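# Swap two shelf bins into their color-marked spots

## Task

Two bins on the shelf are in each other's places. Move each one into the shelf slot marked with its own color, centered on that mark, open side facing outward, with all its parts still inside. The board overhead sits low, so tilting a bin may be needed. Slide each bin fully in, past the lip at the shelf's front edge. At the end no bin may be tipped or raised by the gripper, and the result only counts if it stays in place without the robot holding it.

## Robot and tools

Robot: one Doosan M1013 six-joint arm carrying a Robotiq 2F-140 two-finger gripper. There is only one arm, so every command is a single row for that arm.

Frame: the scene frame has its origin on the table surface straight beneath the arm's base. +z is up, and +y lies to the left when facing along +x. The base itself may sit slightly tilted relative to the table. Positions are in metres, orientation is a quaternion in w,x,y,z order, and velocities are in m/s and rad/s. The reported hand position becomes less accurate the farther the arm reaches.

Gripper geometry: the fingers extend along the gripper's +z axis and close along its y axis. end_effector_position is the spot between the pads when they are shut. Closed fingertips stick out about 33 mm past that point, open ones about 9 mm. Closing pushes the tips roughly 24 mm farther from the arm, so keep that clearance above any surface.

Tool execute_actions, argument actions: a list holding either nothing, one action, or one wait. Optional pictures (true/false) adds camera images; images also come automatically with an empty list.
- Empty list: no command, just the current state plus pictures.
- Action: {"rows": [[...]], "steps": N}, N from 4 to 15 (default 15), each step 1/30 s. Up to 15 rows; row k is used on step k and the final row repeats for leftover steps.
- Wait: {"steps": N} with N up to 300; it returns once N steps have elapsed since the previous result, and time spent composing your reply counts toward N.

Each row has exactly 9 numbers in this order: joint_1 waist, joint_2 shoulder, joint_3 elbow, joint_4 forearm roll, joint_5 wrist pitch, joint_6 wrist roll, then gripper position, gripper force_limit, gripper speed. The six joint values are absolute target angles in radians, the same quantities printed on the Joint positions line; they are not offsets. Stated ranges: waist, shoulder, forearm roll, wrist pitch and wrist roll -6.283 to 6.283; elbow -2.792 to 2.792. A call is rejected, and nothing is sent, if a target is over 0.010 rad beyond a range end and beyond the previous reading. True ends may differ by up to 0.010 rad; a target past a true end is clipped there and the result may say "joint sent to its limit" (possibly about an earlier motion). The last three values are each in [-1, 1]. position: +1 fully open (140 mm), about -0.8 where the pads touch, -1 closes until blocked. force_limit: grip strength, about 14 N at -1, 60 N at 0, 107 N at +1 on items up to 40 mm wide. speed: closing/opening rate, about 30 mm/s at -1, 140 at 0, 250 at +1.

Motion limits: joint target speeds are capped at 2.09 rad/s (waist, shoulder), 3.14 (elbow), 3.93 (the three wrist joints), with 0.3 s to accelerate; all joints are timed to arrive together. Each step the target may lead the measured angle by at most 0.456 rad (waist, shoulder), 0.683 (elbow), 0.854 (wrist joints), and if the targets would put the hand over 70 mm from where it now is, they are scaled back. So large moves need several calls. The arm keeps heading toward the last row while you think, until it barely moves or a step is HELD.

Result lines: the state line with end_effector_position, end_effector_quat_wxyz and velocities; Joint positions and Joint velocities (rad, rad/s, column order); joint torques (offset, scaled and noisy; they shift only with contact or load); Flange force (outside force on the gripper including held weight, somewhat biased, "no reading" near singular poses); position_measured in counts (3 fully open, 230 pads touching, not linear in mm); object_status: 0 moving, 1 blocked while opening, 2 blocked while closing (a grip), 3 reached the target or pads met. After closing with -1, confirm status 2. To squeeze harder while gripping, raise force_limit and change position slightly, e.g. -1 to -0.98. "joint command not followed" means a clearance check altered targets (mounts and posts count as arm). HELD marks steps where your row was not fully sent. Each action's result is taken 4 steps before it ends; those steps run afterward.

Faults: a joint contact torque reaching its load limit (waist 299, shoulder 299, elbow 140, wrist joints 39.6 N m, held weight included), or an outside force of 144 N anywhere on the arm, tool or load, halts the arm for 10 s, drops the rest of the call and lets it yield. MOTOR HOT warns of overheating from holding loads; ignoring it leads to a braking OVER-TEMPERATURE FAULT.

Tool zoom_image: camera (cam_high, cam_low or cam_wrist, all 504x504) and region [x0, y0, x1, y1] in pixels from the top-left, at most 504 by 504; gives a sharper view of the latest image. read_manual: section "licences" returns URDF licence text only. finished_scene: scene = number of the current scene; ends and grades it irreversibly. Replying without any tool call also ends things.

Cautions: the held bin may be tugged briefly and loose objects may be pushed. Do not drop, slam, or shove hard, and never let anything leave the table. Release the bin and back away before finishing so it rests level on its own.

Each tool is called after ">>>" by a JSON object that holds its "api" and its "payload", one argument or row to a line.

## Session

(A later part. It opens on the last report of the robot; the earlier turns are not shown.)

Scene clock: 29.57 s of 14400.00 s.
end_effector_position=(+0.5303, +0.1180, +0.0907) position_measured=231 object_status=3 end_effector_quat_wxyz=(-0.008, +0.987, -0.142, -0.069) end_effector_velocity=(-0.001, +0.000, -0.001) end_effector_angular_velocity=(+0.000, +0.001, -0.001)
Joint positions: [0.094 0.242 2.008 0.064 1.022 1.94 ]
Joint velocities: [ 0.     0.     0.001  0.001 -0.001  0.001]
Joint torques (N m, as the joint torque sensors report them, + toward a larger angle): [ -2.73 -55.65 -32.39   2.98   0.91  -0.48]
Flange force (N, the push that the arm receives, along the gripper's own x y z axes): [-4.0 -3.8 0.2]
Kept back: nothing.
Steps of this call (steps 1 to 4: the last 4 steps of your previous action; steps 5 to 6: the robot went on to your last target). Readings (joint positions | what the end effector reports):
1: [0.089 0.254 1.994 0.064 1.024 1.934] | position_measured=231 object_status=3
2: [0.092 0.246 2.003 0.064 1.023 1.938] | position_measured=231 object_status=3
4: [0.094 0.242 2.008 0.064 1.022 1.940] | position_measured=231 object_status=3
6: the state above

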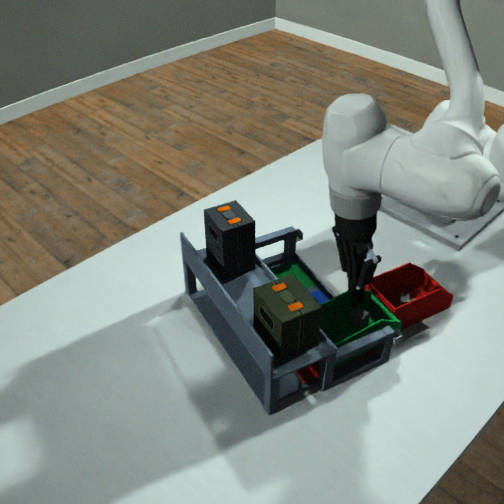

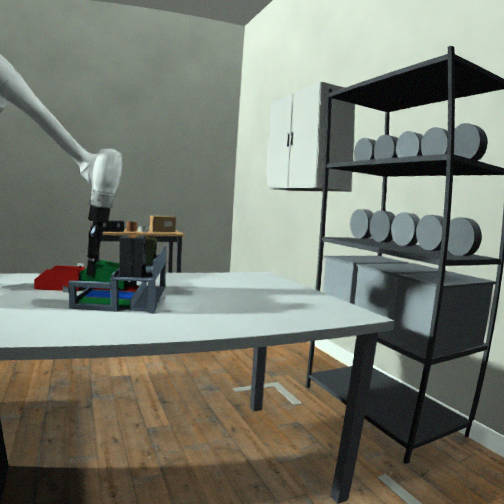

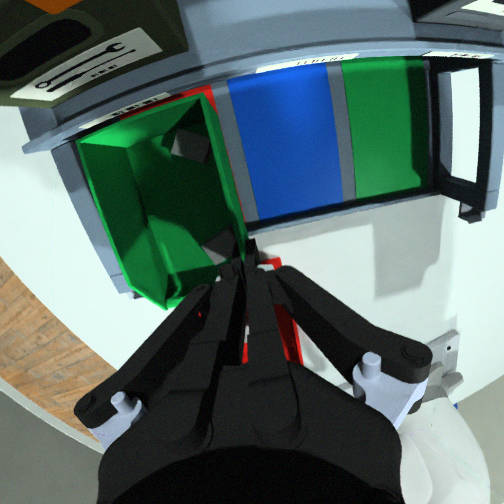

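>>> {"api": "execute_actions", "payload": {
  "actions": [
    {"rows":[[0.094,0.2,1.982,0.064,1.09,1.94,-1,0.6,-0.5],[0.094,0.2,1.982,0.064,1.09,1.94,-1,0.6,-0.5],[0.094,0.2,1.982,0.064,1.09,1.94,-1,0.6,-0.5],[0.094,0.2,1.982,0.064,1.09,1.94,-1,0.6,-0.5],[0.094,0.16,1.956,0.064,1.156,1.94,-1,0.6,-0.5]]}
  ]
}}

>>> {"api": "execute_actions", "payload": {
  "actions": [
    {"rows":[[-0.303,-0.24,2.418,0,0.963,1.577,-1,0.6,-0.5]]}
  ]
}}

>>> {"api": "execute_actions", "payload": {
  "actions": [
    {"steps":30}
  ]
}}

>>> {"api": "execute_actions", "payload": {
  "actions": [
    {"rows":[[-0.303,-0.2,2.446,0,0.895,1.577,-1,0.6,-0.5],[-0.303,-0.2,2.446,0,0.895,1.577,-1,0.6,-0.5],[-0.303,-0.2,2.446,0,0.895,1.577,-1,0.6,-0.5],[-0.303,-0.17,2.468,0,0.844,1.577,-1,0.6,-0.5],[-0.303,-0.17,2.468,0,0.844,1.577,-1,0.6,-0.5],[-0.303,-0.17,2.468,0,0.844,1.577,-1,0.6,-0.5],[-0.303,-0.152,2.4805,0,0.813,1.577,-1,0.6,-0.5]]}
  ],
  "pictures": true
}}

>>> {"api": "zoom_image", "payload": {
  "camera": "cam_low",
  "region": [0, 240, 130, 320]
}}

Scene clock: 30.27 s of 14400.00 s.
end_effector_position=(+0.5233, +0.1186, +0.1623) position_measured=231 object_status=3 end_effector_quat_wxyz=(-0.010, +0.988, -0.138, -0.069) end_effector_velocity=(-0.001, +0.000, -0.000) end_effector_angular_velocity=(+0.000, +0.001, -0.001)
Joint positions: [0.094 0.16  1.956 0.064 1.156 1.94 ]
Joint velocities: [ 0.    -0.     0.001  0.     0.001  0.001]
Joint torques (N m, as the joint torque sensors report them, + toward a larger angle): [  0.49 -58.26 -37.48   3.63   0.7    0.37]
Flange force (N, the push that the arm receives, along the gripper's own x y z axes): [2.9 -0.8 1.8]
Steps of this call (steps 1 to 10: the robot went on to your last target; steps 11 to 21: the first 11 steps of this action). Readings (joint positions | what the end effector reports):
11: [0.094 0.242 2.008 0.064 1.022 1.940] | position_measured=231 object_status=3
12: [0.094 0.239 2.006 0.064 1.028 1.940] | position_measured=231 object_status=3
14: [0.094 0.213 1.990 0.064 1.070 1.940] | position_measured=231 object_status=3
18: [0.094 0.166 1.960 0.064 1.145 1.940] | position_measured=231 object_status=3
21: the state above

Scene clock: 30.77 s of 14400.00 s.
end_effector_position=(+0.4219, +0.0095, +0.1518) position_measured=231 object_status=3 end_effector_quat_wxyz=(-0.010, +0.990, -0.140, -0.031) end_effector_velocity=(-0.404, -0.309, -0.076) end_effector_angular_velocity=(-0.083, -0.249, -0.010)
Joint positions: [-0.109 -0.045  2.193  0.031  1.056  1.754]
Joint velocities: [-0.728 -0.733  0.841 -0.117 -0.345 -0.664]
Joint torques (N m, as the joint torque sensors report them, + toward a larger angle): [ -0.32 -30.09 -32.55   3.22   0.63  -0.39]
Flange force (N, the push that the arm receives, along the gripper's own x y z axes): [-2.7 -5.8 -0.5]
Steps of this call (steps 1 to 4: the last 4 steps of your previous action; steps 5 to 15: the first 11 steps of this action). Readings (joint positions | what the end effector reports):
5: [0.094 0.160 1.956 0.064 1.156 1.940] | position_measured=231 object_status=3
6: [0.090 0.157 1.961 0.064 1.153 1.938] | position_measured=231 object_status=3
8: [0.061 0.127 1.995 0.059 1.137 1.910] | position_measured=231 object_status=3
12: [-0.036 0.029 2.108 0.043 1.091 1.821] | position_measured=231 object_status=3
15: the state above

Scene clock: 31.77 s of 14400.00 s.
end_effector_position=(+0.3094, -0.0514, +0.1202) position_measured=231 object_status=3 end_effector_quat_wxyz=(+0.002, +0.990, -0.141, +0.001) end_effector_velocity=(+0.000, +0.000, +0.000) end_effector_angular_velocity=(+0.000, -0.000, +0.001)
Joint positions: [-0.303 -0.24   2.418  0.     0.963  1.577]
Joint velocities: [ 0.     0.    -0.     0.    -0.    -0.001]
Joint torques (N m, as the joint torque sensors report them, + toward a larger angle): [ -1.01 -11.45 -34.32   2.7    0.51   0.  ]
Flange force (N, the push that the arm receives, along the gripper's own x y z axes): [4.3 -3.4 4.2]
Kept back: nothing.
Steps of this call (steps 1 to 4: the last 4 steps of your previous action; steps 5 to 30: the robot went on to your last target). Readings (joint positions | what the end effector reports):
1: [-0.134 -0.070 2.222 0.027 1.044 1.732] | position_measured=231 object_status=3
2: [-0.159 -0.095 2.251 0.023 1.032 1.709] | position_measured=231 object_status=3
4: [-0.209 -0.145 2.309 0.015 1.008 1.663] | position_measured=231 object_status=3
8: [-0.294 -0.231 2.408 0.001 0.967 1.585] | position_measured=231 object_status=3
30: the state above
The arm was judged still, so your last target was given up. Only a new action makes it travel on or press farther. Fingers that are still opening or closing keep moving.

Scene clock: 32.13 s of 14400.00 s.
end_effector_position=(+0.3098, -0.0517, +0.0657) position_measured=231 object_status=3 end_effector_quat_wxyz=(+0.002, +0.990, -0.140, +0.001) end_effector_velocity=(+0.004, -0.001, -0.001) end_effector_angular_velocity=(-0.004, -0.012, -0.001)
Joint positions: [-0.303 -0.152  2.48  -0.     0.813  1.577]
Joint velocities: [ 0.     0.003  0.001 -0.    -0.016  0.001]
Joint torques (N m, as the joint torque sensors report them, + toward a larger angle): [ -0.14 -20.6  -30.96   2.95   0.36   0.19]
Flange force (N, the push that the arm receives, along the gripper's own x y z axes): [2.7 -2.7 -0.8]
Steps of this call (steps 1 to 11: the first 11 steps of this action). Readings (joint positions | what the end effector reports):
1: [-0.303 -0.240 2.418 0.000 0.963 1.577] | position_measured=231 object_status=3
2: [-0.303 -0.237 2.420 0.000 0.956 1.577] | position_measured=231 object_status=3
4: [-0.303 -0.212 2.439 -0.000 0.914 1.577] | position_measured=231 object_status=3
8: [-0.303 -0.165 2.471 -0.000 0.835 1.577] | position_measured=231 object_status=3
11: the state above

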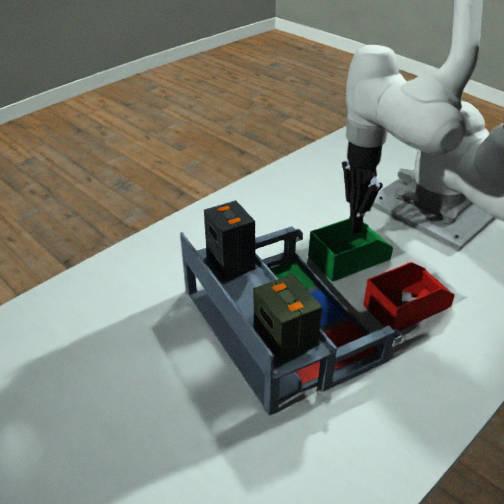

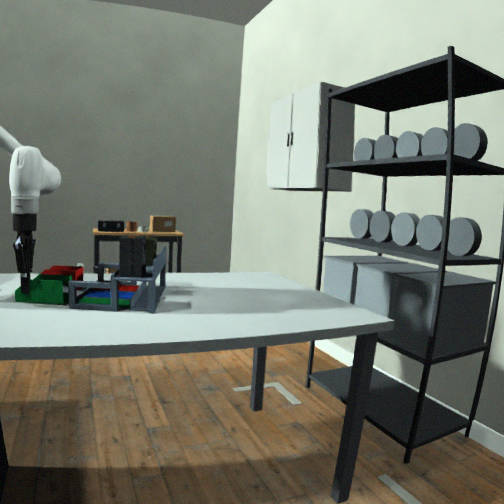

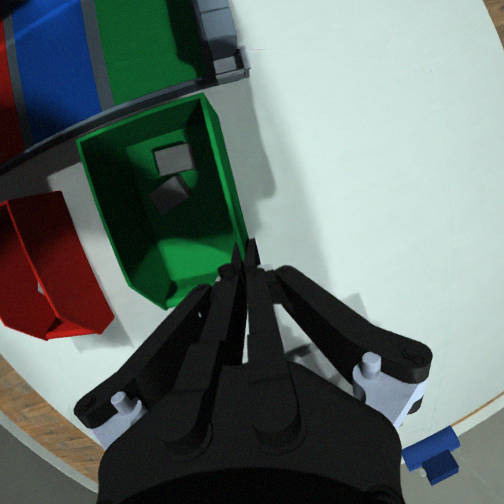

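Region (0, 240, 130, 320) of cam_low's 504x504 image, scaled by 3.877, with more detail than that image has; it fills the top 310 rows of this view, and the rest is white.

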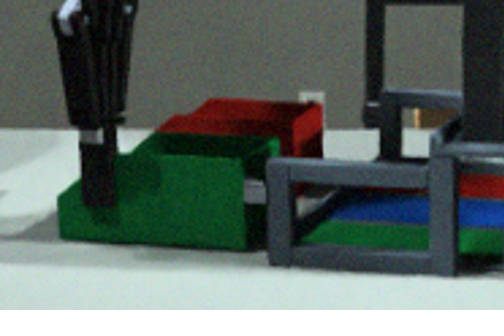

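>>> {"api": "execute_actions", "payload": {
  "actions": [
    {"rows":[[-0.303,-0.144,2.486,0,0.8,1.577,-1,0.6,-0.5],[-0.303,-0.144,2.486,0,0.8,1.577,-1,0.6,-0.5],[-0.303,-0.144,2.486,0,0.8,1.577,-1,0.6,-0.5],[-0.303,-0.144,2.486,0,0.8,1.577,-1,0.6,-0.5],[-0.303,-0.144,2.486,0,0.8,1.577,-1,0.6,-0.5],[-0.303,-0.144,2.486,0,0.8,1.577,-0.55,0.6,-0.5]]}
  ]
}}

>>> {"api": "execute_actions", "payload": {
  "actions": [
    {"rows":[[-0.303,-0.25,2.41,0,0.982,1.577,-0.55,0.6,0]]}
  ]
}}

>>> {"api": "execute_actions", "payload": {
  "actions": [
    {"rows":[[-0.012,-0.2,2.379,0,0.963,1.868,-0.55,0.6,0]]}
  ]
}}

>>> {"api": "execute_actions", "payload": {
  "actions": [
    {"steps":8}
  ]
}}

>>> {"api": "execute_actions", "payload": {
  "actions": [
    {"rows":[[-0.012,-0.15,2.417,0,0.875,1.868,-0.55,0.6,0]]}
  ],
  "pictures": true
}}

Scene clock: 42.50 s of 14400.00 s.
end_effector_position=(+0.3100, -0.0517, +0.0631) position_measured=231 object_status=3 end_effector_quat_wxyz=(+0.002, +0.990, -0.140, +0.001) end_effector_velocity=(+0.001, -0.000, +0.000) end_effector_angular_velocity=(-0.000, -0.001, -0.001)
Joint positions: [-0.303 -0.147  2.483 -0.     0.806  1.577]
Joint velocities: [-0.     0.    -0.001 -0.     0.     0.   ]
Joint torques (N m, as the joint torque sensors report them, + toward a larger angle): [ -3.47  -5.9  -20.92   1.93  -1.06  -0.1 ]
Flange force (N, the push that the arm receives, along the gripper's own x y z axes): [-3.8 -10.6 -29.0]
FORCE FAULT: contact force on the arm reached its limit, and the arm stopped for 10 seconds. The contact can be on any part of the arm, not only on its tool. The arm's remaining commands of this call were not run. The arm holds still and accepts commands again. Move the arm away from the contact; if what it grips holds it there, let go first. Pushing or pulling that hard again can fault the arm again.
Kept back: nothing.
The stop began at step 11 of this call (marked STOPPED below). From that step on the arm followed nothing that you had sent. 12 steps, steps kept back included, did not run and will not run. Nothing is kept back now, and the robot has no last target.
Steps of this call (steps 1 to 4: the last 4 steps of your previous action; steps 5 to 7: the robot went on to your last target; steps 8 to 10: the first 3 steps of this action; steps 11 to 311: the stop). Readings (joint positions | what the end effector reports):
8: [-0.303 -0.152 2.481 -0.000 0.813 1.577] | position_measured=231 object_status=3
9: [-0.303 -0.149 2.483 -0.000 0.807 1.577] | position_measured=231 object_status=3
11: [-0.303 -0.147 2.483 -0.000 0.805 1.577] | position_measured=231 object_status=3 STOPPED
15: [-0.303 -0.147 2.483 -0.000 0.806 1.577] | position_measured=231 object_status=3
311: the state above

Scene clock: 42.53 s of 14400.00 s.
end_effector_position=(+0.3100, -0.0517, +0.0631) position_measured=231 object_status=3 end_effector_quat_wxyz=(+0.002, +0.990, -0.140, +0.001) end_effector_velocity=(-0.001, +0.000, -0.001) end_effector_angular_velocity=(+0.001, +0.002, +0.000)
Joint positions: [-0.303 -0.147  2.483 -0.     0.806  1.577]
Joint velocities: [-0.     0.001  0.001  0.     0.    -0.001]
Joint torques (N m, as the joint torque sensors report them, + toward a larger angle): [ -4.55  -4.39 -20.39   2.03  -0.98   0.06]
Flange force (N, the push that the arm receives, along the gripper's own x y z axes): [-5.9 -13.4 -31.8]
Kept back: nothing.
A stop began in an earlier call of the same reply, so what this call sent did not run. Send another action.
Steps of this call (step 1: nothing new was sent). Readings (joint positions | what the end effector reports):
1: the state above

Scene clock: 42.57 s of 14400.00 s.
end_effector_position=(+0.3100, -0.0517, +0.0631) position_measured=231 object_status=3 end_effector_quat_wxyz=(+0.002, +0.990, -0.140, +0.001) end_effector_velocity=(+0.001, -0.000, +0.000) end_effector_angular_velocity=(-0.000, -0.001, -0.001)
Joint positions: [-0.303 -0.147  2.483 -0.     0.806  1.577]
Joint velocities: [ 0.     0.    -0.001 -0.     0.     0.001]
Joint torques (N m, as the joint torque sensors report them, + toward a larger angle): [ -4.73  -4.46 -19.86   1.64  -0.91  -0.08]
Flange force (N, the push that the arm receives, along the gripper's own x y z axes): [-4.9 -14.5 -32.7]
Kept back: nothing.
A stop began in an earlier call of the same reply, so what this call sent did not run. Send another action.
Steps of this call (step 1: nothing new was sent). Readings (joint positions | what the end effector reports):
1: the state above

Scene clock: 42.60 s of 14400.00 s.
end_effector_position=(+0.3100, -0.0517, +0.0631) position_measured=231 object_status=3 end_effector_quat_wxyz=(+0.002, +0.990, -0.140, +0.001) end_effector_velocity=(-0.000, -0.000, +0.000) end_effector_angular_velocity=(-0.000, +0.000, +0.000)
Joint positions: [-0.303 -0.147  2.483 -0.     0.806  1.577]
Joint velocities: [ 0.    -0.    -0.    -0.     0.001  0.   ]
Joint torques (N m, as the joint torque sensors report them, + toward a larger angle): [ -1.89  -7.43 -22.12   1.97  -1.2    0.24]
Flange force (N, the push that the arm receives, along the gripper's own x y z axes): [-2.8 -4.7 -25.3]
Kept back: nothing.
A stop began in an earlier call of the same reply, so what this call sent did not run. Send another action.
Steps of this call (step 1: nothing new was sent). Readings (joint positions | what the end effector reports):
1: the state above

Scene clock: 42.63 s of 14400.00 s.
end_effector_position=(+0.3100, -0.0517, +0.0631) position_measured=231 object_status=3 end_effector_quat_wxyz=(+0.002, +0.990, -0.140, +0.001) end_effector_velocity=(+0.000, +0.000, +0.000) end_effector_angular_velocity=(+0.000, -0.000, -0.001)
Joint positions: [-0.303 -0.147  2.483 -0.     0.806  1.577]
Joint velocities: [ 0. -0. -0.  0.  0.  0.]
Joint torques (N m, as the joint torque sensors report them, + toward a larger angle): [ -1.96  -6.54 -21.08   1.96  -0.82   0.24]
Flange force (N, the push that the arm receives, along the gripper's own x y z axes): [-2.6 -4.8 -27.0]
Kept back: nothing.
A stop began in an earlier call of the same reply, so what this call sent did not run. Send another action.
Steps of this call (step 1: nothing new was sent). Readings (joint positions | what the end effector reports):
1: the state above

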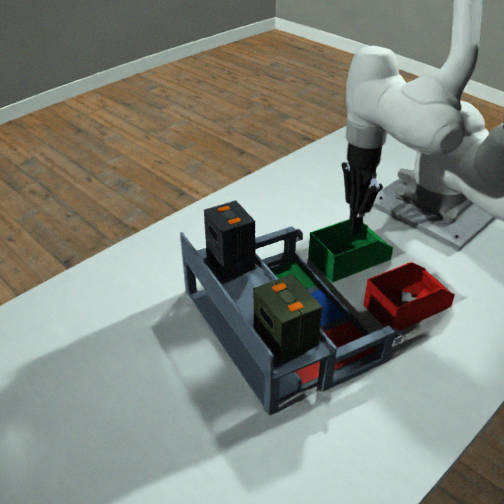

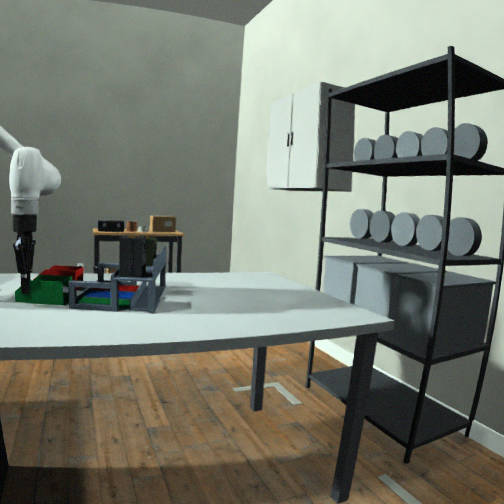

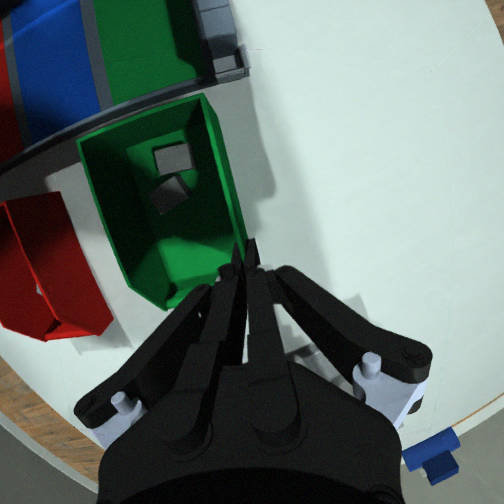

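>>> {"api": "execute_actions", "payload": {
  "actions": [
    {"rows":[[-0.303,-0.149,2.483,0,0.808,1.577,-0.55,0.6,-0.5]],"steps":10}
  ]
}}

>>> {"api": "execute_actions", "payload": {
  "actions": [
    {"rows":[[-0.303,-0.25,2.41,0,0.982,1.577,-0.55,0.6,0]]}
  ]
}}

>>> {"api": "execute_actions", "payload": {
  "actions": [
    {"rows":[[-0.012,-0.2,2.379,0,0.963,1.868,-0.55,0.6,0]]}
  ]
}}

>>> {"api": "execute_actions", "payload": {
  "actions": [
    {"steps":8}
  ]
}}

>>> {"api": "execute_actions", "payload": {
  "actions": [
    {"rows":[[-0.012,-0.15,2.417,0,0.875,1.868,-0.55,0.6,0]]}
  ],
  "pictures": true
}}

Scene clock: 42.97 s of 14400.00 s.
end_effector_position=(+0.3094, -0.0516, +0.0637) position_measured=211 object_status=0 end_effector_quat_wxyz=(+0.002, +0.990, -0.140, +0.001) end_effector_velocity=(-0.001, +0.000, +0.000) end_effector_angular_velocity=(+0.000, +0.001, +0.001)
Joint positions: [-0.303 -0.149  2.483 -0.     0.808  1.577]
Joint velocities: [ 0.    -0.001  0.    -0.     0.002 -0.   ]
Joint torques (N m, as the joint torque sensors report them, + toward a larger angle): [ -3.39 -10.96 -27.05   2.5    0.63   0.48]
Flange force (N, the push that the arm receives, along the gripper's own x y z axes): [-2.7 -8.9 -7.6]
Steps of this call (steps 1 to 4: nothing new was sent; steps 5 to 10: the first 6 steps of this action). Readings (joint positions | what the end effector reports):
5: [-0.303 -0.147 2.483 -0.000 0.806 1.577] | position_measured=231 object_status=0
6: [-0.303 -0.148 2.483 -0.000 0.807 1.577] | position_measured=231 object_status=0
8: [-0.303 -0.149 2.483 -0.000 0.808 1.577] | position_measured=220 object_status=0
10: the state above

Scene clock: 43.47 s of 14400.00 s.
end_effector_position=(+0.3087, -0.0511, +0.1270) position_measured=199 object_status=3 end_effector_quat_wxyz=(+0.002, +0.990, -0.141, +0.001) end_effector_velocity=(-0.001, +0.000, -0.000) end_effector_angular_velocity=(+0.000, +0.001, +0.001)
Joint positions: [-0.303 -0.25   2.41   0.     0.982  1.577]
Joint velocities: [ 0.    -0.     0.    -0.     0.001 -0.001]
Joint torques (N m, as the joint torque sensors report them, + toward a larger angle): [ -1.34 -10.88 -32.3    3.15   0.52   0.4 ]
Flange force (N, the push that the arm receives, along the gripper's own x y z axes): [7.3 -3.8 -0.4]
Steps of this call (steps 1 to 4: the last 4 steps of your previous action; steps 5 to 15: the first 11 steps of this action). Readings (joint positions | what the end effector reports):
5: [-0.303 -0.149 2.483 -0.000 0.808 1.577] | position_measured=199 object_status=0
6: [-0.303 -0.153 2.481 -0.000 0.815 1.577] | position_measured=199 object_status=0
8: [-0.303 -0.182 2.459 -0.000 0.866 1.577] | position_measured=199 object_status=0
12: [-0.303 -0.249 2.411 0.000 0.980 1.577] | position_measured=199 object_status=3
15: the state above

Scene clock: 43.97 s of 14400.00 s.
end_effector_position=(+0.3336, +0.0320, +0.1251) position_measured=199 object_status=3 end_effector_quat_wxyz=(+0.002, +0.990, -0.140, +0.000) end_effector_velocity=(+0.030, +0.188, -0.005) end_effector_angular_velocity=(-0.000, -0.001, +0.006)
Joint positions: [-0.036 -0.204  2.382  0.     0.965  1.844]
Joint velocities: [ 0.565  0.097 -0.061 -0.    -0.037  0.559]
Joint torques (N m, as the joint torque sensors report them, + toward a larger angle): [-10.53 -12.51 -31.     2.68   0.75   0.45]
Flange force (N, the push that the arm receives, along the gripper's own x y z axes): [5.4 -3.8 -1.3]
Steps of this call (steps 1 to 4: the last 4 steps of your previous action; steps 5 to 15: the first 11 steps of this action). Readings (joint positions | what the end effector reports):
5: [-0.303 -0.250 2.410 0.000 0.982 1.577] | position_measured=199 object_status=3
6: [-0.299 -0.249 2.410 0.000 0.982 1.580] | position_measured=199 object_status=3
8: [-0.270 -0.244 2.406 0.000 0.980 1.610] | position_measured=199 object_status=3
12: [-0.126 -0.220 2.391 0.000 0.970 1.754] | position_measured=199 object_status=3
15: the state above

Scene clock: 44.23 s of 14400.00 s.
end_effector_position=(+0.3348, +0.0400, +0.1249) position_measured=199 object_status=3 end_effector_quat_wxyz=(+0.002, +0.990, -0.140, +0.000) end_effector_velocity=(+0.000, +0.000, +0.000) end_effector_angular_velocity=(+0.000, -0.000, -0.001)
Joint positions: [-0.012 -0.2    2.379 -0.     0.963  1.868]
Joint velocities: [-0.    -0.    -0.     0.     0.     0.001]
Joint torques (N m, as the joint torque sensors report them, + toward a larger angle): [ -0.47 -13.3  -33.16   3.26   0.52   0.02]
Flange force (N, the push that the arm receives, along the gripper's own x y z axes): [0.8 -1.5 -0.4]
Kept back: nothing.
Steps of this call (steps 1 to 4: the last 4 steps of your previous action; steps 5 to 8: the robot went on to your last target). Readings (joint positions | what the end effector reports):
1: [-0.021 -0.202 2.380 0.000 0.964 1.859] | position_measured=199 object_status=3
2: [-0.013 -0.200 2.379 0.000 0.963 1.866] | position_measured=199 object_status=3
4: [-0.012 -0.200 2.379 -0.000 0.963 1.868] | position_measured=199 object_status=3
8: the state above

Scene clock: 44.60 s of 14400.00 s.
end_effector_position=(+0.3355, +0.0398, +0.0912) position_measured=199 object_status=3 end_effector_quat_wxyz=(+0.002, +0.990, -0.140, +0.000) end_effector_velocity=(+0.000, +0.000, +0.000) end_effector_angular_velocity=(+0.000, -0.001, -0.000)
Joint positions: [-0.012 -0.15   2.417 -0.     0.875  1.868]
Joint velocities: [ 0.    -0.001  0.     0.    -0.001  0.   ]
Joint torques (N m, as the joint torque sensors report them, + toward a larger angle): [ -2.67 -16.48 -31.52   2.86   0.58  -0.2 ]
Flange force (N, the push that the arm receives, along the gripper's own x y z axes): [-1.7 -8.3 0.3]
Steps of this call (steps 1 to 11: the first 11 steps of this action). Readings (joint positions | what the end effector reports):
1: [-0.012 -0.200 2.379 -0.000 0.963 1.868] | position_measured=199 object_status=3
2: [-0.012 -0.196 2.381 -0.000 0.956 1.868] | position_measured=199 object_status=3
4: [-0.012 -0.169 2.403 -0.000 0.908 1.868] | position_measured=199 object_status=3
8: [-0.012 -0.150 2.417 -0.000 0.875 1.868] | position_measured=199 object_status=3
11: the state above

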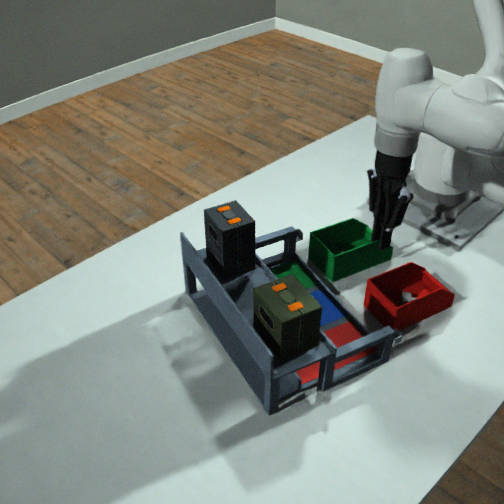

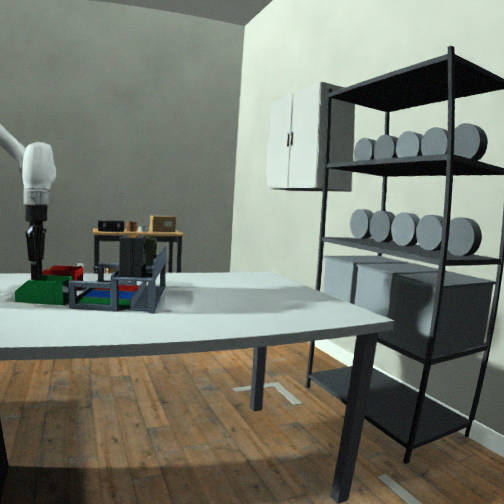

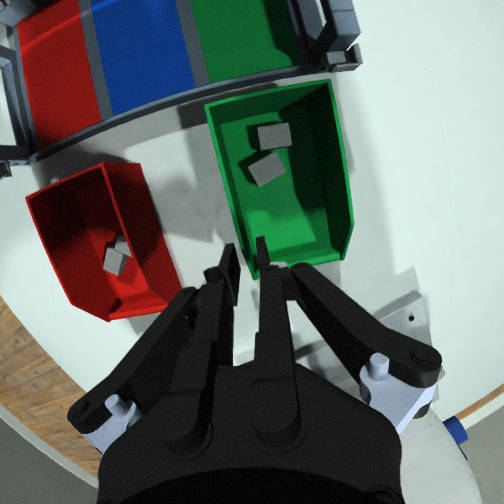

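>>> {"api": "execute_actions", "payload": {
  "actions": [
    {"rows":[[-0.023,-0.125,2.401,0,0.866,1.857,-0.55,0.6,0],[-0.023,-0.125,2.401,0,0.866,1.857,-0.55,0.6,0],[-0.023,-0.125,2.401,0,0.866,1.857,-0.55,0.6,0],[-0.023,-0.125,2.401,0,0.866,1.857,-0.55,0.6,0],[-0.023,-0.096,2.419,0,0.819,1.857,-0.55,0.6,0],[-0.023,-0.096,2.419,0,0.819,1.857,-0.55,0.6,0],[-0.023,-0.096,2.419,0,0.819,1.857,-0.55,0.6,0],[-0.023,-0.067,2.437,0,0.772,1.857,-0.55,0.6,0]]}
  ]
}}

>>> {"api": "execute_actions", "payload": {
  "actions": [
    {"rows":[[-0.023,-0.067,2.437,0,0.772,1.857,-1,0.6,-0.5]]}
  ],
  "pictures": true
}}

Scene clock: 45.20 s of 14400.00 s.
end_effector_position=(+0.3478, +0.0361, +0.0560) position_measured=199 object_status=3 end_effector_quat_wxyz=(+0.002, +0.990, -0.141, +0.000) end_effector_velocity=(-0.007, -0.000, -0.088) end_effector_angular_velocity=(+0.000, +0.013, -0.000)
Joint positions: [-0.023 -0.069  2.436  0.     0.776  1.857]
Joint velocities: [-0.     0.151  0.09   0.    -0.228 -0.   ]
Joint torques (N m, as the joint torque sensors report them, + toward a larger angle): [  2.22 -44.63 -37.96   3.36   0.21   0.22]
Flange force (N, the push that the arm receives, along the gripper's own x y z axes): [-3.3 -2.5 -6.3]
Steps of this call (steps 1 to 4: the last 4 steps of your previous action; steps 5 to 7: the robot went on to your last target; steps 8 to 18: the first 11 steps of this action). Readings (joint positions | what the end effector reports):
8: [-0.012 -0.150 2.417 -0.000 0.875 1.868] | position_measured=199 object_status=3
9: [-0.014 -0.147 2.415 -0.000 0.874 1.867] | position_measured=199 object_status=3
11: [-0.022 -0.128 2.403 0.000 0.867 1.859] | position_measured=199 object_status=3
15: [-0.023 -0.100 2.417 0.000 0.826 1.857] | position_measured=199 object_status=3
18: the state above

Scene clock: 45.70 s of 14400.00 s.
end_effector_position=(+0.3480, +0.0361, +0.0546) position_measured=231 object_status=0 end_effector_quat_wxyz=(+0.002, +0.990, -0.141, +0.001) end_effector_velocity=(-0.000, -0.000, -0.000) end_effector_angular_velocity=(-0.000, +0.000, -0.000)
Joint positions: [-0.023 -0.067  2.437  0.     0.772  1.857]
Joint velocities: [ 0.  0.  0. -0.  0.  0.]
Joint torques (N m, as the joint torque sensors report them, + toward a larger angle): [ -2.1  -15.82 -22.57   2.88  -0.64   0.26]
Flange force (N, the push that the arm receives, along the gripper's own x y z axes): [-2.3 -4.5 -19.2]
Steps of this call (steps 1 to 4: the last 4 steps of your previous action; steps 5 to 15: the first 11 steps of this action). Readings (joint positions | what the end effector reports):
5: [-0.023 -0.067 2.437 0.000 0.772 1.857] | position_measured=199 object_status=0
6: [-0.023 -0.067 2.437 0.000 0.772 1.857] | position_measured=201 object_status=0
8: [-0.023 -0.067 2.437 0.000 0.772 1.857] | position_measured=210 object_status=0
12: [-0.023 -0.067 2.437 0.000 0.772 1.857] | position_measured=228 object_status=0
15: the state above

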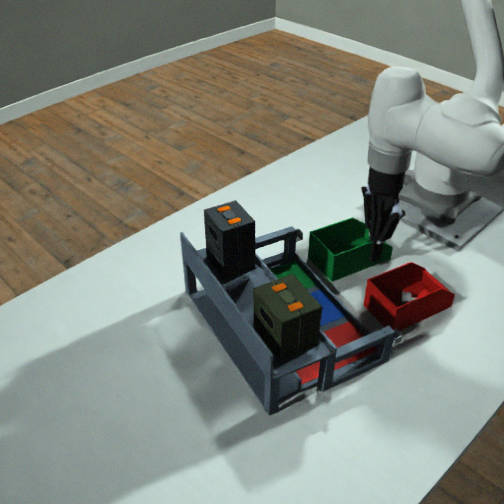

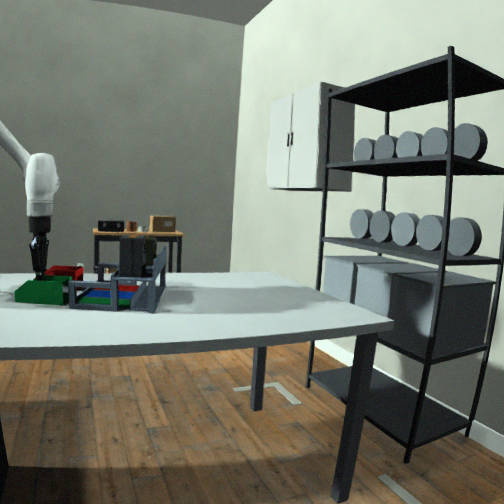

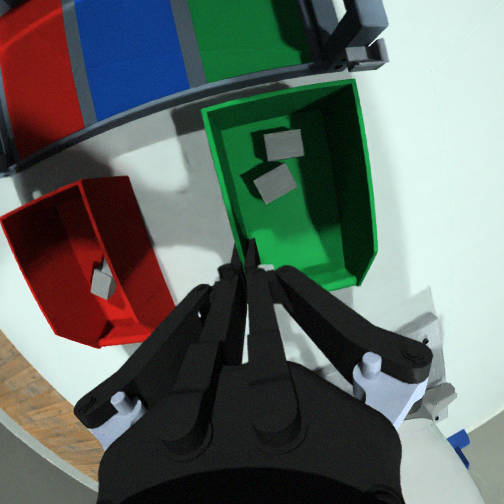

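>>> {"api": "execute_actions", "payload": {
  "actions": [
    {"rows":[[-0.023,-0.16,2.375,0,0.927,1.857,-1,0.6,-0.5]]}
  ]
}}

>>> {"api": "execute_actions", "payload": {
  "actions": [
    {"rows":[[-0.104,0.054,2.162,0,0.926,1.776,-1,0.6,-0.5]]}
  ]
}}

>>> {"api": "execute_actions", "payload": {
  "actions": [
    {"steps":6}
  ]
}}

>>> {"api": "execute_actions", "payload": {
  "actions": [
    {"rows":[[-0.108,0.12,2.13,0,0.955,1.772,-1,0.6,-0.5],[-0.108,0.12,2.13,0,0.955,1.772,-1,0.6,-0.5],[-0.108,0.12,2.13,0,0.955,1.772,-1,0.6,-0.5],[-0.108,0.12,2.13,0,0.955,1.772,-1,0.6,-0.5],[-0.11,0.16,2.11,0,0.972,1.77,-1,0.6,-0.5],[-0.11,0.16,2.11,0,0.972,1.77,-1,0.6,-0.5],[-0.11,0.16,2.11,0,0.972,1.77,-1,0.6,-0.5],[-0.112,0.193,2.092,0,0.987,1.768,-1,0.6,-0.5]]}
  ]
}}

>>> {"api": "execute_actions", "payload": {
  "actions": [
    {"steps":5}
  ],
  "pictures": true
}}

>>> {"api": "zoom_image", "payload": {
  "camera": "cam_low",
  "region": [50, 250, 180, 320]
}}

Scene clock: 46.30 s of 14400.00 s.
end_effector_position=(+0.3477, +0.0363, +0.1130) position_measured=231 object_status=3 end_effector_quat_wxyz=(+0.002, +0.990, -0.140, +0.001) end_effector_velocity=(+0.000, -0.000, +0.000) end_effector_angular_velocity=(-0.000, -0.001, +0.001)
Joint positions: [-0.023 -0.16   2.375 -0.     0.927  1.857]
Joint velocities: [ 0.     0.    -0.    -0.    -0.001 -0.001]
Joint torques (N m, as the joint torque sensors report them, + toward a larger angle): [ -2.77 -17.05 -34.59   3.1    0.43  -0.18]
Flange force (N, the push that the arm receives, along the gripper's own x y z axes): [-3.6 -7.7 0.6]
Steps of this call (steps 1 to 4: the last 4 steps of your previous action; steps 5 to 7: the robot went on to your last target; steps 8 to 18: the first 11 steps of this action). Readings (joint positions | what the end effector reports):
8: [-0.023 -0.067 2.437 0.000 0.772 1.857] | position_measured=231 object_status=3
9: [-0.023 -0.070 2.435 -0.000 0.778 1.857] | position_measured=231 object_status=3
11: [-0.023 -0.100 2.415 -0.000 0.828 1.857] | position_measured=231 object_status=3
15: [-0.023 -0.160 2.375 -0.000 0.926 1.857] | position_measured=231 object_status=3
18: the state above

Scene clock: 46.80 s of 14400.00 s.
end_effector_position=(+0.4744, +0.0004, +0.1201) position_measured=231 object_status=3 end_effector_quat_wxyz=(+0.002, +0.990, -0.141, +0.000) end_effector_velocity=(+0.223, -0.084, -0.014) end_effector_angular_velocity=(+0.001, +0.008, -0.004)
Joint positions: [-0.1    0.043  2.173  0.     0.926  1.78 ]
Joint velocities: [-0.142  0.371 -0.36  -0.    -0.002 -0.138]
Joint torques (N m, as the joint torque sensors report them, + toward a larger angle): [ 14.38 -69.42 -20.37   1.88   1.57  -0.41]
Flange force (N, the push that the arm receives, along the gripper's own x y z axes): [4.7 2.4 1.3]
Steps of this call (steps 1 to 4: the last 4 steps of your previous action; steps 5 to 15: the first 11 steps of this action). Readings (joint positions | what the end effector reports):
5: [-0.023 -0.160 2.375 -0.000 0.927 1.857] | position_measured=231 object_status=3
6: [-0.024 -0.156 2.371 -0.000 0.927 1.856] | position_measured=231 object_status=3
8: [-0.035 -0.127 2.342 -0.000 0.927 1.844] | position_measured=231 object_status=3
12: [-0.076 -0.020 2.236 0.000 0.927 1.804] | position_measured=231 object_status=3
15: the state above

Scene clock: 47.00 s of 14400.00 s.
end_effector_position=(+0.4810, -0.0021, +0.1198) position_measured=231 object_status=3 end_effector_quat_wxyz=(+0.002, +0.990, -0.141, +0.000) end_effector_velocity=(+0.001, -0.000, +0.000) end_effector_angular_velocity=(-0.000, -0.001, -0.000)
Joint positions: [-0.104  0.054  2.162  0.     0.926  1.776]
Joint velocities: [-0.     0.    -0.001 -0.    -0.     0.   ]
Joint torques (N m, as the joint torque sensors report them, + toward a larger angle): [ -2.01 -39.72 -31.06   2.6    0.52   0.04]
Flange force (N, the push that the arm receives, along the gripper's own x y z axes): [4.3 -5.1 0.3]
Kept back: nothing.
Steps of this call (steps 1 to 4: the last 4 steps of your previous action; steps 5 to 6: the robot went on to your last target). Readings (joint positions | what the end effector reports):
1: [-0.103 0.052 2.164 0.000 0.926 1.777] | position_measured=231 object_status=3
2: [-0.104 0.054 2.163 0.000 0.926 1.776] | position_measured=231 object_status=3
4: [-0.104 0.054 2.162 0.000 0.926 1.776] | position_measured=231 object_status=3
6: the state above

Scene clock: 47.37 s of 14400.00 s.
end_effector_position=(+0.4986, -0.0074, +0.0831) position_measured=231 object_status=3 end_effector_quat_wxyz=(+0.005, +0.988, -0.140, -0.063) end_effector_velocity=(+0.029, -0.009, -0.054) end_effector_angular_velocity=(+0.016, +0.175, -0.002)
Joint positions: [-0.112  0.189  2.094  0.     0.985  1.768]
Joint velocities: [-0.013  0.197 -0.106 -0.001  0.085 -0.012]
Joint torques (N m, as the joint torque sensors report them, + toward a larger angle): [  6.52 -81.42 -29.15   2.67   1.35   0.23]
Flange force (N, the push that the arm receives, along the gripper's own x y z axes): [4.1 -0.7 2.1]
Steps of this call (steps 1 to 11: the first 11 steps of this action). Readings (joint positions | what the end effector reports):
1: [-0.104 0.054 2.162 0.000 0.926 1.776] | position_measured=231 object_status=3
2: [-0.104 0.057 2.160 0.000 0.928 1.776] | position_measured=231 object_status=3
4: [-0.106 0.086 2.146 0.000 0.940 1.774] | position_measured=231 object_status=3
8: [-0.110 0.153 2.114 0.000 0.969 1.770] | position_measured=231 object_status=3
11: the state above

Scene clock: 47.53 s of 14400.00 s.
end_effector_position=(+0.4991, -0.0076, +0.0821) position_measured=231 object_status=3 end_effector_quat_wxyz=(+0.005, +0.988, -0.140, -0.064) end_effector_velocity=(-0.000, -0.000, +0.000) end_effector_angular_velocity=(-0.000, -0.000, +0.000)
Joint positions: [-0.112  0.193  2.092  0.     0.987  1.768]
Joint velocities: [-0.    -0.001  0.    -0.     0.001 -0.   ]
Joint torques (N m, as the joint torque sensors report them, + toward a larger angle): [ -3.27 -51.87 -30.63   2.83   0.95   0.03]
Flange force (N, the push that the arm receives, along the gripper's own x y z axes): [0.9 -6.2 1.5]
Kept back: nothing.
Steps of this call (steps 1 to 4: the last 4 steps of your previous action; step 5: the robot went on to your last target). Readings (joint positions | what the end effector reports):
1: [-0.112 0.193 2.092 0.000 0.987 1.768] | position_measured=231 object_status=3
2: [-0.112 0.193 2.092 0.000 0.987 1.768] | position_measured=231 object_status=3
4: [-0.112 0.193 2.092 0.000 0.987 1.768] | position_measured=231 object_status=3
5: the state above

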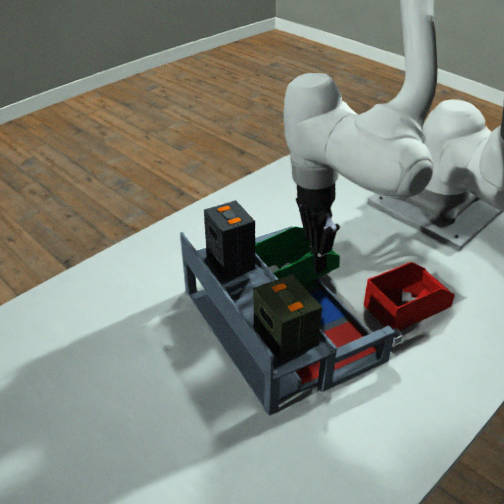

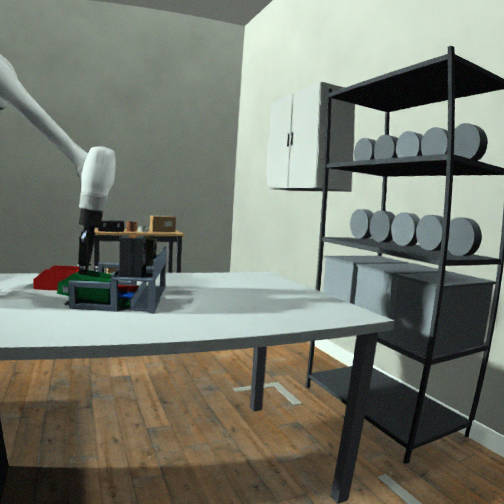

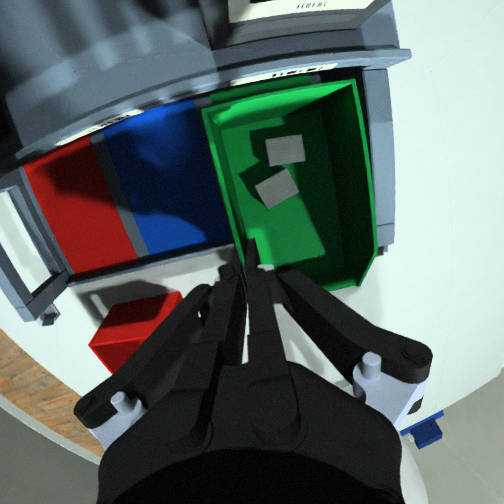

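Region (50, 250, 180, 320) of cam_low's 504x504 image, scaled by 3.877, with more detail than that image has; it fills the top 271 rows of this view, and the rest is white.

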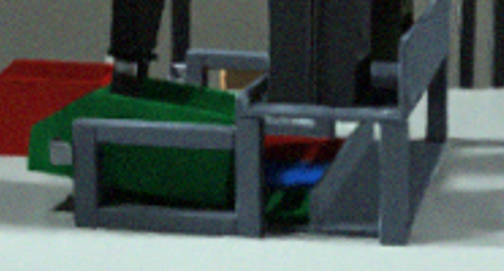

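>>> {"api": "execute_actions", "payload": {
  "actions": [
    {"rows":[[-0.115,0.209,2.079,0,0.984,1.765,-1,0.6,-0.5],[-0.115,0.209,2.079,0,0.984,1.765,-1,0.6,-0.5],[-0.118,0.223,2.064,0,0.985,1.762,-1,0.6,-0.5],[-0.118,0.223,2.064,0,0.985,1.762,-1,0.6,-0.5],[-0.121,0.236,2.048,0,0.988,1.759,-1,0.6,-0.5],[-0.121,0.236,2.048,0,0.988,1.759,-1,0.6,-0.5],[-0.124,0.249,2.032,0,0.991,1.756,-1,0.6,-0.5],[-0.124,0.249,2.032,0,0.991,1.756,-1,0.6,-0.5],[-0.127,0.262,2.016,0,0.994,1.753,-1,0.6,-0.5],[-0.127,0.262,2.016,0,0.994,1.753,-1,0.6,-0.5],[-0.13,0.275,2.0,0,0.997,1.75,-1,0.6,-0.5]]}
  ]
}}

>>> {"api": "execute_actions", "payload": {
  "actions": [
    {"steps":5}
  ],
  "pictures": true
}}

>>> {"api": "zoom_image", "payload": {
  "camera": "cam_low",
  "region": [50, 250, 180, 320]
}}

Scene clock: 48.10 s of 14400.00 s.
end_effector_position=(+0.5414, -0.0190, +0.0757) position_measured=231 object_status=3 end_effector_quat_wxyz=(+0.004, +0.988, -0.140, -0.064) end_effector_velocity=(+0.107, -0.033, -0.014) end_effector_angular_velocity=(+0.006, +0.009, -0.005)
Joint positions: [-0.126  0.26   2.019 -0.     0.993  1.754]
Joint velocities: [-0.04   0.169 -0.198  0.     0.039 -0.036]
Joint torques (N m, as the joint torque sensors report them, + toward a larger angle): [  7.36 -69.67 -24.65   2.35   1.48   0.31]
Flange force (N, the push that the arm receives, along the gripper's own x y z axes): [4.5 4.0 0.5]
Steps of this call (steps 1 to 6: the robot went on to your last target; steps 7 to 17: the first 11 steps of this action). Readings (joint positions | what the end effector reports):
7: [-0.112 0.193 2.092 0.000 0.987 1.768] | position_measured=231 object_status=3
8: [-0.113 0.196 2.089 0.000 0.987 1.767] | position_measured=231 object_status=3
10: [-0.116 0.212 2.075 -0.000 0.985 1.764] | position_measured=231 object_status=3
14: [-0.122 0.240 2.043 -0.000 0.989 1.758] | position_measured=231 object_status=3
17: the state above

Scene clock: 48.27 s of 14400.00 s.
end_effector_position=(+0.5516, -0.0220, +0.0747) position_measured=231 object_status=3 end_effector_quat_wxyz=(+0.004, +0.988, -0.140, -0.064) end_effector_velocity=(+0.001, -0.000, +0.000) end_effector_angular_velocity=(-0.000, -0.001, -0.001)
Joint positions: [-0.13   0.275  2.    -0.     0.997  1.75 ]
Joint velocities: [-0.    -0.    -0.001 -0.    -0.     0.001]
Joint torques (N m, as the joint torque sensors report them, + toward a larger angle): [ -2.86 -55.41 -28.5    3.02   0.92   0.38]
Flange force (N, the push that the arm receives, along the gripper's own x y z axes): [-1.9 -3.7 -5.9]
Kept back: nothing.
Steps of this call (steps 1 to 4: the last 4 steps of your previous action; step 5: the robot went on to your last target). Readings (joint positions | what the end effector reports):
1: [-0.128 0.266 2.011 -0.000 0.995 1.752] | position_measured=231 object_status=3
2: [-0.129 0.272 2.003 -0.000 0.996 1.751] | position_measured=231 object_status=3
4: [-0.130 0.275 2.000 -0.000 0.997 1.750] | position_measured=231 object_status=3
5: the state above

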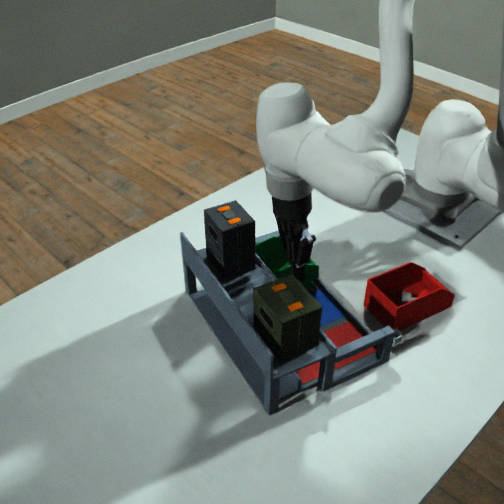

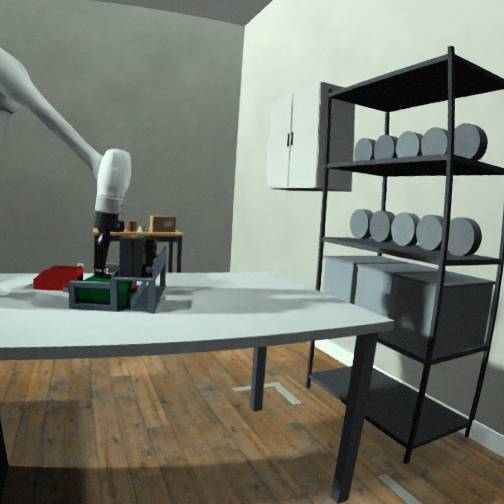

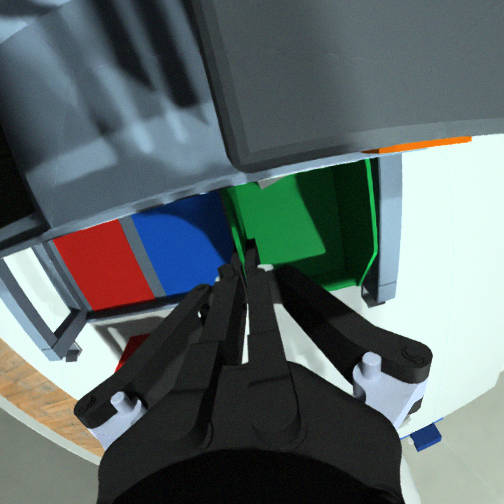

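Region (50, 250, 180, 320) of cam_low's 504x504 image, scaled by 3.877, with more detail than that image has; it fills the top 271 rows of this view, and the rest is white.

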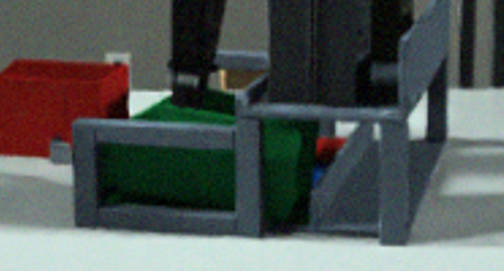

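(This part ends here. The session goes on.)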